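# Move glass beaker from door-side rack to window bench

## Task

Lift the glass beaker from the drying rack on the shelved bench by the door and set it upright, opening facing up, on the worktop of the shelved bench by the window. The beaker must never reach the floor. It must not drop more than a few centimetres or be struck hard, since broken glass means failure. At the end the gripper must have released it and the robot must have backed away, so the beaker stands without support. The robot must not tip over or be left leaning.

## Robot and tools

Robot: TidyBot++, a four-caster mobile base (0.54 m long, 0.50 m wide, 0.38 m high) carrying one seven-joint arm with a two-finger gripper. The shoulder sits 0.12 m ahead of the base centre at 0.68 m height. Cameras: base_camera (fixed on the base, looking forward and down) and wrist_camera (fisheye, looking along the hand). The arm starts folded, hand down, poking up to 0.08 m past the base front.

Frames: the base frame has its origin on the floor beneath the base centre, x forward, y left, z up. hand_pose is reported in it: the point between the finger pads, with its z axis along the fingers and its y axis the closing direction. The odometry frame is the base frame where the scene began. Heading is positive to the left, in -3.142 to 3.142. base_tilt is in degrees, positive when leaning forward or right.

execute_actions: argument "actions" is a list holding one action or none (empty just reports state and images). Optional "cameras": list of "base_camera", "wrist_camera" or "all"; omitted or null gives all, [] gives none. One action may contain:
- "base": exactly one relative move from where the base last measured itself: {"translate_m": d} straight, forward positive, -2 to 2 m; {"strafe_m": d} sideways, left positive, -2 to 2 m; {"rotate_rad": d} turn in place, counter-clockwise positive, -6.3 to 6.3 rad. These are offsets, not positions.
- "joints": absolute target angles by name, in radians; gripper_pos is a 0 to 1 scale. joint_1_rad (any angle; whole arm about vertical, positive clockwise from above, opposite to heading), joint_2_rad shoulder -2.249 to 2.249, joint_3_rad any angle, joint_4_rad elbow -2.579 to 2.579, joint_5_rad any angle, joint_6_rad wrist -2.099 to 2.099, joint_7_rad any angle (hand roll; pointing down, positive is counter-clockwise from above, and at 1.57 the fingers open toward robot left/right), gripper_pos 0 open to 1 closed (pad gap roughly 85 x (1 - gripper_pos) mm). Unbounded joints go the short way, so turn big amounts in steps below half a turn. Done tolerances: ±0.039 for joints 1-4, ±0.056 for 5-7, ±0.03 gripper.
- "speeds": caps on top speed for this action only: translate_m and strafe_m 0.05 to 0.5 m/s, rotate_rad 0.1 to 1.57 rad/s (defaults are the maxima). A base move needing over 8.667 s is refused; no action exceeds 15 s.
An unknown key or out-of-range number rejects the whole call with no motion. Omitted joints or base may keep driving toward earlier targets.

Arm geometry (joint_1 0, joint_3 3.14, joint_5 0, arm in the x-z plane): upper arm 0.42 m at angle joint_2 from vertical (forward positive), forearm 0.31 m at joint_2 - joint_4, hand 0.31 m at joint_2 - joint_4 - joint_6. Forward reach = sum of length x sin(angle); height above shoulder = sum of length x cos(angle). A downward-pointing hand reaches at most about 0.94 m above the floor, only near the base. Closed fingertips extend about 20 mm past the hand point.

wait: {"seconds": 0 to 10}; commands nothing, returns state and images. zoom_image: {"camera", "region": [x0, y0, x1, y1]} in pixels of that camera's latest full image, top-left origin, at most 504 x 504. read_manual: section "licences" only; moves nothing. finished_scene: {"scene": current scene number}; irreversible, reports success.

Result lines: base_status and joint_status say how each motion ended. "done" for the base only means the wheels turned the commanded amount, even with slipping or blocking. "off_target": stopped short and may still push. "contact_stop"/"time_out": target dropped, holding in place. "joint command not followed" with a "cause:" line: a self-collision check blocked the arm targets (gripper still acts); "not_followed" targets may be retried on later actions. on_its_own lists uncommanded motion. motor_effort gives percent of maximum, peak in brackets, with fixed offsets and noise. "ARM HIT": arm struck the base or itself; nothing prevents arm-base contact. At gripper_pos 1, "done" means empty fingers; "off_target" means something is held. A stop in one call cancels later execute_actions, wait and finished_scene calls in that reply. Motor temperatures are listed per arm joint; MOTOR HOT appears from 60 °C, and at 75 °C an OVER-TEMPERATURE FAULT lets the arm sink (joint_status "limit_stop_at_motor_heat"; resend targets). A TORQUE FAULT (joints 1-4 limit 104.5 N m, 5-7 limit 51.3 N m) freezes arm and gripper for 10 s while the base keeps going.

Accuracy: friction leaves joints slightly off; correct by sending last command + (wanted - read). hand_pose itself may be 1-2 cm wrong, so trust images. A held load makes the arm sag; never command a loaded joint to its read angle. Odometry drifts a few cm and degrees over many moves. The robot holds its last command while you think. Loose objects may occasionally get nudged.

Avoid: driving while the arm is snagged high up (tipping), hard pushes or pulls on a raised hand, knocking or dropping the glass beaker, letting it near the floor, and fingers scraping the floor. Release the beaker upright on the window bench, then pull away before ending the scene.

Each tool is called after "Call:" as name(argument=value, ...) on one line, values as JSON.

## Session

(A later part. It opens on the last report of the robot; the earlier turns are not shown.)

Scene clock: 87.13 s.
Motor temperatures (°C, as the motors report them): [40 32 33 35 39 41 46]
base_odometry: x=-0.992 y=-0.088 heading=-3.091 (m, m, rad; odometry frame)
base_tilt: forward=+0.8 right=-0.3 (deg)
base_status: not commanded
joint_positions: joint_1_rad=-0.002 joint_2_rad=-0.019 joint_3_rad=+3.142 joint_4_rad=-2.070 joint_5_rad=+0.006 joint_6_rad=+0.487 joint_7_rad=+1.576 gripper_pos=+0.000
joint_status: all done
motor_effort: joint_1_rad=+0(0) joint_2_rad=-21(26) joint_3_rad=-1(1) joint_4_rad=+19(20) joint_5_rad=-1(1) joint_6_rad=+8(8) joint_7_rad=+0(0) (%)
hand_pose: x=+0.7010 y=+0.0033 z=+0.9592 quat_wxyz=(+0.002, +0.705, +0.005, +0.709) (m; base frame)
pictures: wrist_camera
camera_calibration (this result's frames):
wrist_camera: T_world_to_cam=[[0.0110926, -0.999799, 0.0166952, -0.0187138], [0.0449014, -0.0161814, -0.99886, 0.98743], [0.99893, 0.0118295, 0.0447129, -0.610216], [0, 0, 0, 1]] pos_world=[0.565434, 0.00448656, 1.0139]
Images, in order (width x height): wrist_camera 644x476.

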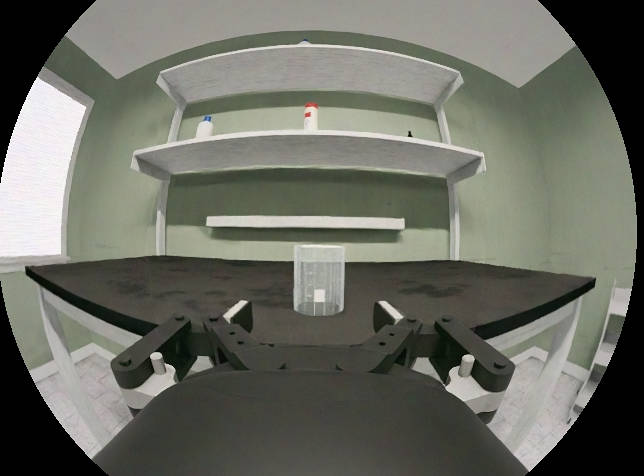

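Call:
zoom_image(camera="wrist_camera", region=[240, 230, 390, 350])

Region (240, 230, 390, 350) of wrist_camera's 644x476 image, scaled by 3.360; it fills the top 403 rows of this view, and the rest is white.

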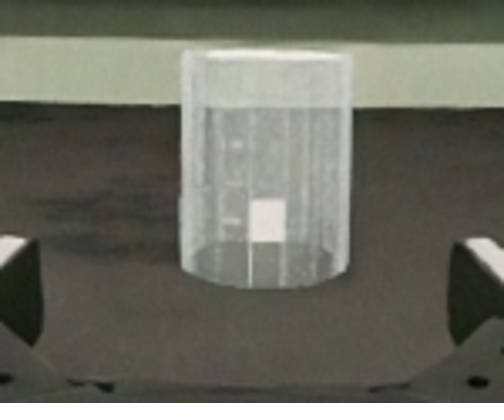

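Call:
execute_actions(actions=[{"base": {"strafe_m": -0.005}, "speeds": {"strafe_m": 0.05}}], cameras=[])

Call:
execute_actions(actions=[{"base": {"translate_m": 0.115}, "speeds": {"translate_m": 0.2}}], cameras=["wrist_camera"])

Scene clock: 89.40 s.
Motor temperatures (°C, as the motors report them): [40 32 33 35 39 41 46]
base_odometry: x=-0.992 y=-0.083 heading=-3.091 (m, m, rad; odometry frame)
base_tilt: forward=+0.8 right=-0.2 (deg)
base_status: done
joint_positions: joint_1_rad=-0.002 joint_2_rad=-0.020 joint_3_rad=+3.142 joint_4_rad=-2.070 joint_5_rad=+0.006 joint_6_rad=+0.487 joint_7_rad=+1.576 gripper_pos=+0.000
joint_status: not commanded
motor_effort: joint_1_rad=-1(3) joint_2_rad=-22(23) joint_3_rad=-2(3) joint_4_rad=+19(19) joint_5_rad=+0(1) joint_6_rad=+8(8) joint_7_rad=-1(1) (%)
hand_pose: x=+0.7007 y=+0.0034 z=+0.9596 quat_wxyz=(+0.002, +0.705, +0.005, +0.710) (m; base frame)
pictures: none
No camera images: the call's "cameras" was empty. Leave "cameras" out to get every camera's image.

Scene clock: 90.73 s.
Motor temperatures (°C, as the motors report them): [40 32 33 35 39 41 46]
base_odometry: x=-1.107 y=-0.089 heading=-3.091 (m, m, rad; odometry frame)
base_tilt: forward=+0.8 right=-0.3 (deg)
base_status: done
joint_positions: joint_1_rad=-0.002 joint_2_rad=-0.029 joint_3_rad=+3.142 joint_4_rad=-2.072 joint_5_rad=+0.006 joint_6_rad=+0.487 joint_7_rad=+1.576 gripper_pos=+0.000
joint_status: not commanded
motor_effort: joint_1_rad=+0(1) joint_2_rad=-20(22) joint_3_rad=-2(0) joint_4_rad=+19(19) joint_5_rad=+0(1) joint_6_rad=+8(8) joint_7_rad=+0(0) (%)
hand_pose: x=+0.6981 y=+0.0034 z=+0.9637 quat_wxyz=(+0.002, +0.702, +0.005, +0.712) (m; base frame)
pictures: wrist_camera
camera_calibration (this result's frames):
wrist_camera: T_world_to_cam=[[0.0110274, -0.999799, 0.0167684, -0.0187497], [0.052815, -0.0161636, -0.998473, 0.986224], [0.998543, 0.0118962, 0.0526261, -0.61494], [0, 0, 0, 1]] pos_world=[0.562164, 0.00451048, 1.01739]
Images, in order (width x height): wrist_camera 644x476.

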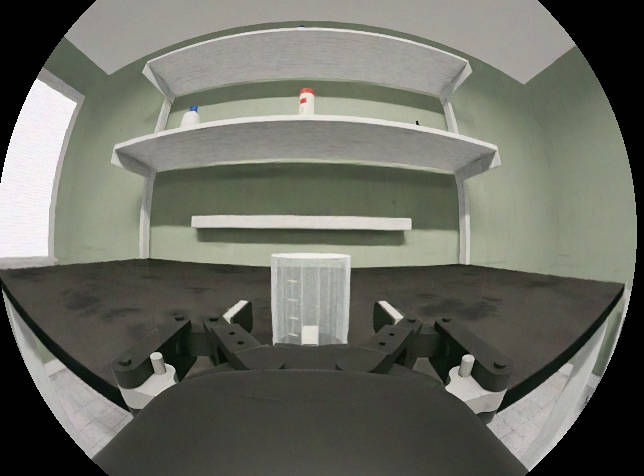

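Call:
zoom_image(camera="wrist_camera", region=[232, 235, 392, 355])

Region (232, 235, 392, 355) of wrist_camera's 644x476 image, scaled by 3.150; it fills the top 378 rows of this view, and the rest is white.

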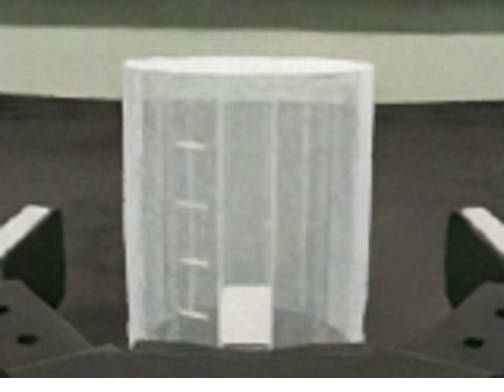

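Call:
execute_actions(actions=[{"base": {"strafe_m": 0.003}, "joints": {"joint_2_rad": -0.012}, "speeds": {"strafe_m": 0.05}}], cameras=["wrist_camera"])

Scene clock: 92.60 s.
Motor temperatures (°C, as the motors report them): [40 32 33 35 39 41 46]
base_odometry: x=-1.107 y=-0.091 heading=-3.091 (m, m, rad; odometry frame)
base_tilt: forward=+0.8 right=-0.3 (deg)
base_status: done
joint_positions: joint_1_rad=-0.002 joint_2_rad=-0.021 joint_3_rad=+3.142 joint_4_rad=-2.072 joint_5_rad=+0.006 joint_6_rad=+0.487 joint_7_rad=+1.576 gripper_pos=+0.000
joint_status: all done
motor_effort: joint_1_rad=+0(2) joint_2_rad=-21(22) joint_3_rad=+0(2) joint_4_rad=+19(19) joint_5_rad=-1(1) joint_6_rad=+8(8) joint_7_rad=+0(0) (%)
hand_pose: x=+0.7003 y=+0.0034 z=+0.9592 quat_wxyz=(+0.002, +0.705, +0.005, +0.709) (m; base frame)
pictures: wrist_camera
camera_calibration (this result's frames):
wrist_camera: T_world_to_cam=[[0.0111934, -0.999798, 0.0166961, -0.0187201], [0.0449369, -0.0161773, -0.998859, 0.987424], [0.998927, 0.0119309, 0.0447467, -0.609603], [0, 0, 0, 1]] pos_world=[0.564787, 0.00453064, 1.01389]
Images, in order (width x height): wrist_camera 644x476.

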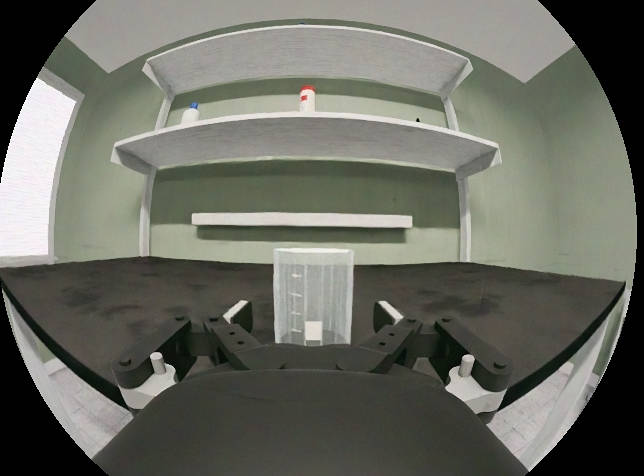

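Call:
execute_actions(actions=[{"base": {"translate_m": 0.061}, "speeds": {"translate_m": 0.08}}], cameras=["wrist_camera"])

Scene clock: 94.30 s.
Motor temperatures (°C, as the motors report them): [40 32 33 35 39 41 46]
base_odometry: x=-1.168 y=-0.095 heading=-3.091 (m, m, rad; odometry frame)
base_tilt: forward=+0.8 right=-0.3 (deg)
base_status: done
joint_positions: joint_1_rad=-0.002 joint_2_rad=-0.016 joint_3_rad=+3.142 joint_4_rad=-2.073 joint_5_rad=+0.006 joint_6_rad=+0.487 joint_7_rad=+1.576 gripper_pos=+0.000
joint_status: not commanded
motor_effort: joint_1_rad=+0(1) joint_2_rad=-20(24) joint_3_rad=-1(1) joint_4_rad=+19(19) joint_5_rad=-1(1) joint_6_rad=+8(8) joint_7_rad=+0(0) (%)
hand_pose: x=+0.7014 y=+0.0034 z=+0.9564 quat_wxyz=(+0.002, +0.707, +0.005, +0.708) (m; base frame)
pictures: wrist_camera
camera_calibration (this result's frames):
wrist_camera: T_world_to_cam=[[0.0112726, -0.999798, 0.016652, -0.0186974], [0.0401814, -0.0161867, -0.999061, 0.988118], [0.999129, 0.0119311, 0.0399908, -0.606187], [0, 0, 0, 1]] pos_world=[0.566166, 0.00453317, 1.01174]
Images, in order (width x height): wrist_camera 644x476.

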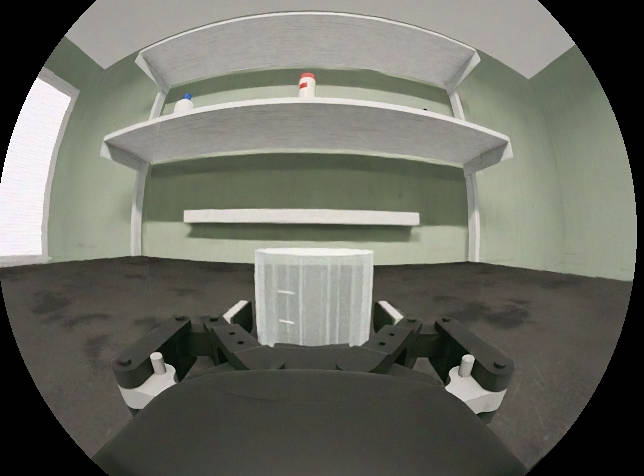

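Call:
execute_actions(actions=[{"joints": {"gripper_pos": 0.35}}], cameras=["wrist_camera"])

Scene clock: 95.83 s.
Motor temperatures (°C, as the motors report them): [40 32 33 35 39 41 46]
base_odometry: x=-1.168 y=-0.095 heading=-3.091 (m, m, rad; odometry frame)
base_tilt: forward=+0.8 right=-0.3 (deg)
base_status: not commanded
joint_positions: joint_1_rad=-0.002 joint_2_rad=-0.016 joint_3_rad=+3.142 joint_4_rad=-2.073 joint_5_rad=+0.006 joint_6_rad=+0.487 joint_7_rad=+1.576 gripper_pos=+0.230
joint_status: gripper_pos off_target (ended at +0.230, target +0.350)
motor_effort: joint_1_rad=+0(0) joint_2_rad=-21(20) joint_3_rad=-1(1) joint_4_rad=+19(19) joint_5_rad=+0(1) joint_6_rad=+8(8) joint_7_rad=-1(0) (%)
hand_pose: x=+0.7014 y=+0.0034 z=+0.9564 quat_wxyz=(+0.002, +0.707, +0.005, +0.708) (m; base frame)
pictures: wrist_camera
camera_calibration (this result's frames):
wrist_camera: T_world_to_cam=[[0.0112726, -0.999798, 0.0166515, -0.018697], [0.0401828, -0.0161862, -0.999061, 0.988117], [0.999129, 0.0119311, 0.0399922, -0.606188], [0, 0, 0, 1]] pos_world=[0.566166, 0.00453317, 1.01174]
Images, in order (width x height): wrist_camera 644x476.

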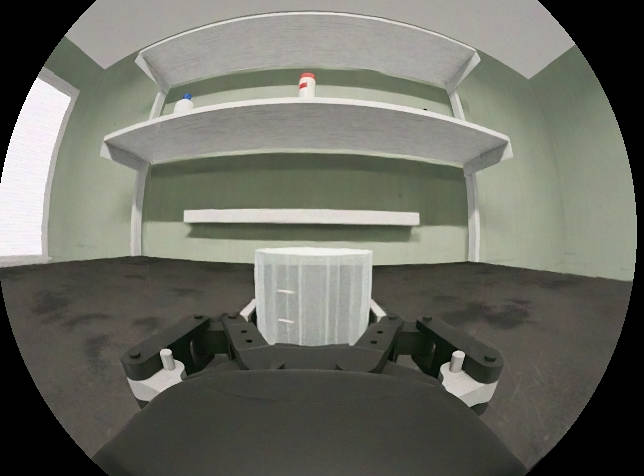

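Call:
execute_actions(actions=[{"joints": {"joint_2_rad": -0.145}}], cameras=[])

Call:
execute_actions(actions=[{"joints": {"joint_7_rad": -1.54}}], cameras=["wrist_camera"])

Scene clock: 100.93 s.
Motor temperatures (°C, as the motors report them): [40 32 33 35 39 41 46]
base_odometry: x=-1.168 y=-0.095 heading=-3.091 (m, m, rad; odometry frame)
base_tilt: forward=+0.8 right=-0.3 (deg)
base_status: not commanded
joint_positions: joint_1_rad=-0.002 joint_2_rad=-0.139 joint_3_rad=+3.142 joint_4_rad=-2.081 joint_5_rad=+0.006 joint_6_rad=+0.487 joint_7_rad=+1.576 gripper_pos=+0.230
joint_status: all done
motor_effort: joint_1_rad=+0(0) joint_2_rad=-18(25) joint_3_rad=-1(1) joint_4_rad=+21(21) joint_5_rad=-1(1) joint_6_rad=+9(10) joint_7_rad=+0(0) (%)
hand_pose: x=+0.6628 y=+0.0033 z=+1.0205 quat_wxyz=(+0.002, +0.665, +0.005, +0.747) (m; base frame)
pictures: none
No camera images: the call's "cameras" was empty. Leave "cameras" out to get every camera's image.

Scene clock: 103.97 s.
Motor temperatures (°C, as the motors report them): [40 32 33 35 39 41 46]
base_odometry: x=-1.168 y=-0.095 heading=-3.091 (m, m, rad; odometry frame)
base_tilt: forward=+0.8 right=-0.3 (deg)
base_status: not commanded
joint_positions: joint_1_rad=-0.002 joint_2_rad=-0.139 joint_3_rad=+3.142 joint_4_rad=-2.081 joint_5_rad=+0.006 joint_6_rad=+0.487 joint_7_rad=-1.520 gripper_pos=+0.230
joint_status: all done
motor_effort: joint_1_rad=+0(0) joint_2_rad=-17(18) joint_3_rad=+0(1) joint_4_rad=+20(21) joint_5_rad=-1(1) joint_6_rad=+9(9) joint_7_rad=+0(0) (%)
hand_pose: x=+0.6628 y=+0.0033 z=+1.0205 quat_wxyz=(-0.747, +0.020, -0.665, +0.019) (m; base frame)
pictures: wrist_camera
camera_calibration (this result's frames):
wrist_camera: T_world_to_cam=[[0.00886579, 0.998068, -0.0614889, 0.0553092], [-0.0771686, 0.0619908, 0.995089, -0.90374], [0.996979, -0.00407724, 0.0775691, -0.607021], [0, 0, 0, 1]] pos_world=[0.534956, -0.00165383, 0.949789]
Images, in order (width x height): wrist_camera 644x476.

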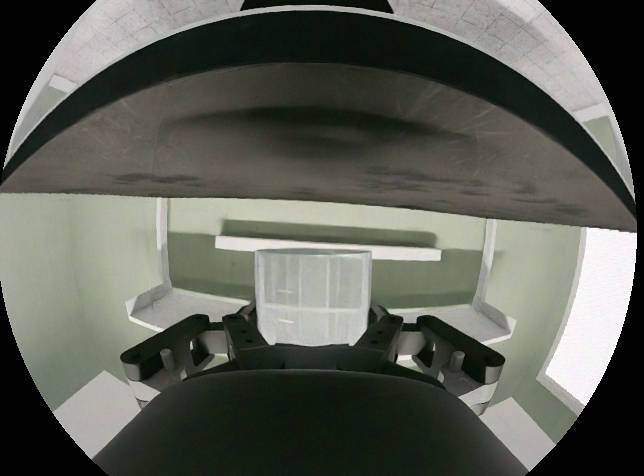

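Call:
execute_actions(actions=[{"joints": {"joint_2_rad": -0.045, "joint_7_rad": -1.588}}], cameras=["wrist_camera"])

Scene clock: 106.03 s.
Motor temperatures (°C, as the motors report them): [40 32 33 35 39 41 46]
base_odometry: x=-1.168 y=-0.095 heading=-3.091 (m, m, rad; odometry frame)
base_tilt: forward=+0.8 right=-0.3 (deg)
base_status: not commanded
joint_positions: joint_1_rad=-0.002 joint_2_rad=-0.040 joint_3_rad=+3.142 joint_4_rad=-2.082 joint_5_rad=+0.006 joint_6_rad=+0.487 joint_7_rad=-1.550 gripper_pos=+0.230
joint_status: all done
motor_effort: joint_1_rad=+0(1) joint_2_rad=-22(23) joint_3_rad=-1(1) joint_4_rad=+20(21) joint_5_rad=-1(1) joint_6_rad=+9(9) joint_7_rad=+0(0) (%)
hand_pose: x=+0.6935 y=+0.0034 z=+0.9645 quat_wxyz=(-0.713, +0.011, -0.701, +0.008) (m; base frame)
pictures: wrist_camera
camera_calibration (this result's frames):
wrist_camera: T_world_to_cam=[[0.00220454, 0.99946, -0.032778, 0.0284596], [0.0226022, 0.0327199, 0.999209, -0.918762], [0.999742, -0.00294365, -0.0225179, -0.538652], [0, 0, 0, 1]] pos_world=[0.559216, 0.0000319383, 0.906838]
Images, in order (width x height): wrist_camera 644x476.

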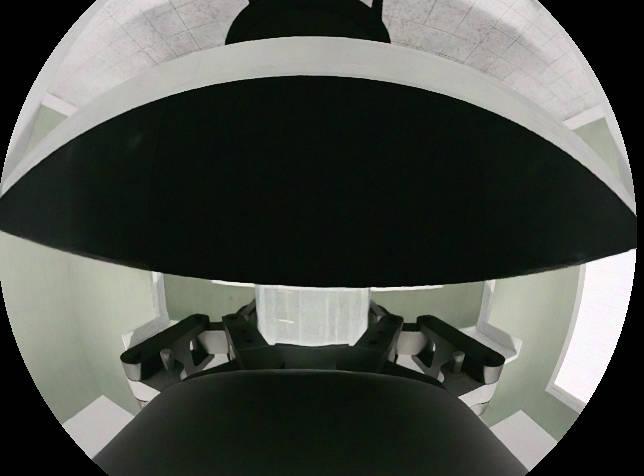

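Call:
execute_actions(actions=[{"joints": {"joint_2_rad": -0.022}}], cameras=["wrist_camera"])

Scene clock: 107.23 s.
Motor temperatures (°C, as the motors report them): [40 32 33 35 39 41 46]
base_odometry: x=-1.168 y=-0.095 heading=-3.091 (m, m, rad; odometry frame)
base_tilt: forward=+0.7 right=-0.2 (deg)
base_status: not commanded
joint_positions: joint_1_rad=-0.002 joint_2_rad=-0.032 joint_3_rad=+3.142 joint_4_rad=-2.082 joint_5_rad=+0.006 joint_6_rad=+0.489 joint_7_rad=-1.550 gripper_pos=+0.230
joint_status: all done
motor_effort: joint_1_rad=+0(0) joint_2_rad=-20(21) joint_3_rad=-1(1) joint_4_rad=+19(20) joint_5_rad=-1(0) joint_6_rad=+8(9) joint_7_rad=+0(0) (%)
hand_pose: x=+0.6959 y=+0.0034 z=+0.9607 quat_wxyz=(-0.711, +0.011, -0.703, +0.008) (m; base frame)
pictures: wrist_camera
camera_calibration (this result's frames):
wrist_camera: T_world_to_cam=[[0.00201013, 0.999471, -0.0324674, 0.0281571], [0.0279791, 0.0323986, 0.999083, -0.918628], [0.999606, -0.0029167, -0.0278992, -0.535868], [0, 0, 0, 1]] pos_world=[0.561302, 0.0000570481, 0.903749]
Images, in order (width x height): wrist_camera 644x476.

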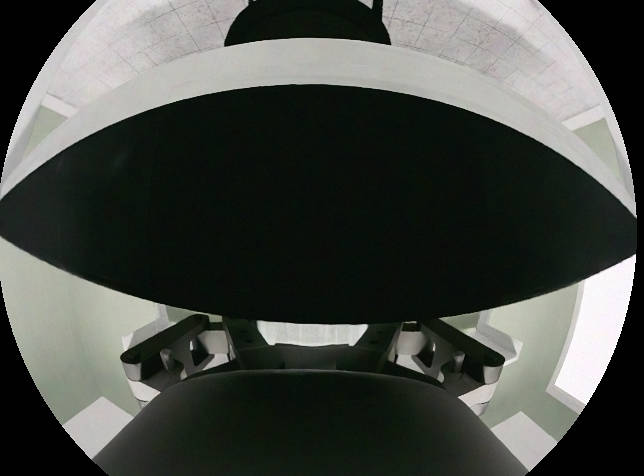

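Call:
execute_actions(actions=[{"joints": {"gripper_pos": 0.0, "joint_2_rad": -0.032}}], cameras=[])

Call:
execute_actions(actions=[{"base": {"translate_m": -0.3}, "speeds": {"translate_m": 0.3}}], cameras=["wrist_camera"])

Scene clock: 108.67 s.
Motor temperatures (°C, as the motors report them): [40 32 33 35 39 41 46]
base_odometry: x=-1.168 y=-0.095 heading=-3.091 (m, m, rad; odometry frame)
base_tilt: forward=+0.8 right=-0.3 (deg)
base_status: not commanded
joint_positions: joint_1_rad=-0.002 joint_2_rad=-0.032 joint_3_rad=+3.142 joint_4_rad=-2.082 joint_5_rad=+0.006 joint_6_rad=+0.489 joint_7_rad=-1.550 gripper_pos=+0.000
joint_status: all done
motor_effort: joint_1_rad=+0(0) joint_2_rad=-20(22) joint_3_rad=-1(1) joint_4_rad=+19(19) joint_5_rad=+0(1) joint_6_rad=+8(8) joint_7_rad=+0(0) (%)
hand_pose: x=+0.6959 y=+0.0034 z=+0.9607 quat_wxyz=(-0.711, +0.011, -0.703, +0.008) (m; base frame)
pictures: none
No camera images: the call's "cameras" was empty. Leave "cameras" out to get every camera's image.

Scene clock: 110.63 s.
Motor temperatures (°C, as the motors report them): [40 32 33 35 39 41 46]
base_odometry: x=-0.868 y=-0.080 heading=-3.091 (m, m, rad; odometry frame)
base_tilt: forward=+0.7 right=-0.3 (deg)
base_status: done
joint_positions: joint_1_rad=-0.002 joint_2_rad=-0.031 joint_3_rad=+3.142 joint_4_rad=-2.082 joint_5_rad=+0.006 joint_6_rad=+0.490 joint_7_rad=-1.550 gripper_pos=+0.000
joint_status: not commanded
motor_effort: joint_1_rad=+0(3) joint_2_rad=-19(24) joint_3_rad=-1(4) joint_4_rad=+19(19) joint_5_rad=-1(0) joint_6_rad=+8(9) joint_7_rad=-1(1) (%)
hand_pose: x=+0.6960 y=+0.0033 z=+0.9605 quat_wxyz=(-0.711, +0.011, -0.703, +0.008) (m; base frame)
pictures: wrist_camera
camera_calibration (this result's frames):
wrist_camera: T_world_to_cam=[[0.00206133, 0.999471, -0.0324689, 0.028152], [0.0283933, 0.0323974, 0.999072, -0.918668], [0.999595, -0.00298132, -0.0283114, -0.535586], [0, 0, 0, 1]] pos_world=[0.561395, 0.0000286204, 0.903566]
Images, in order (width x height): wrist_camera 644x476.

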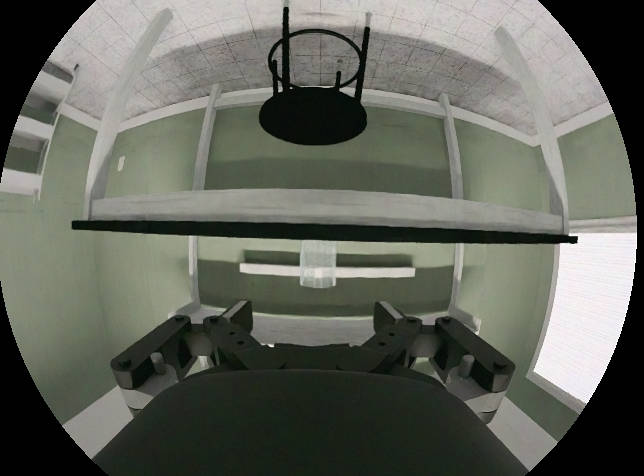

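Call:
finished_scene(scene=1)

The scene is finished: the task was done.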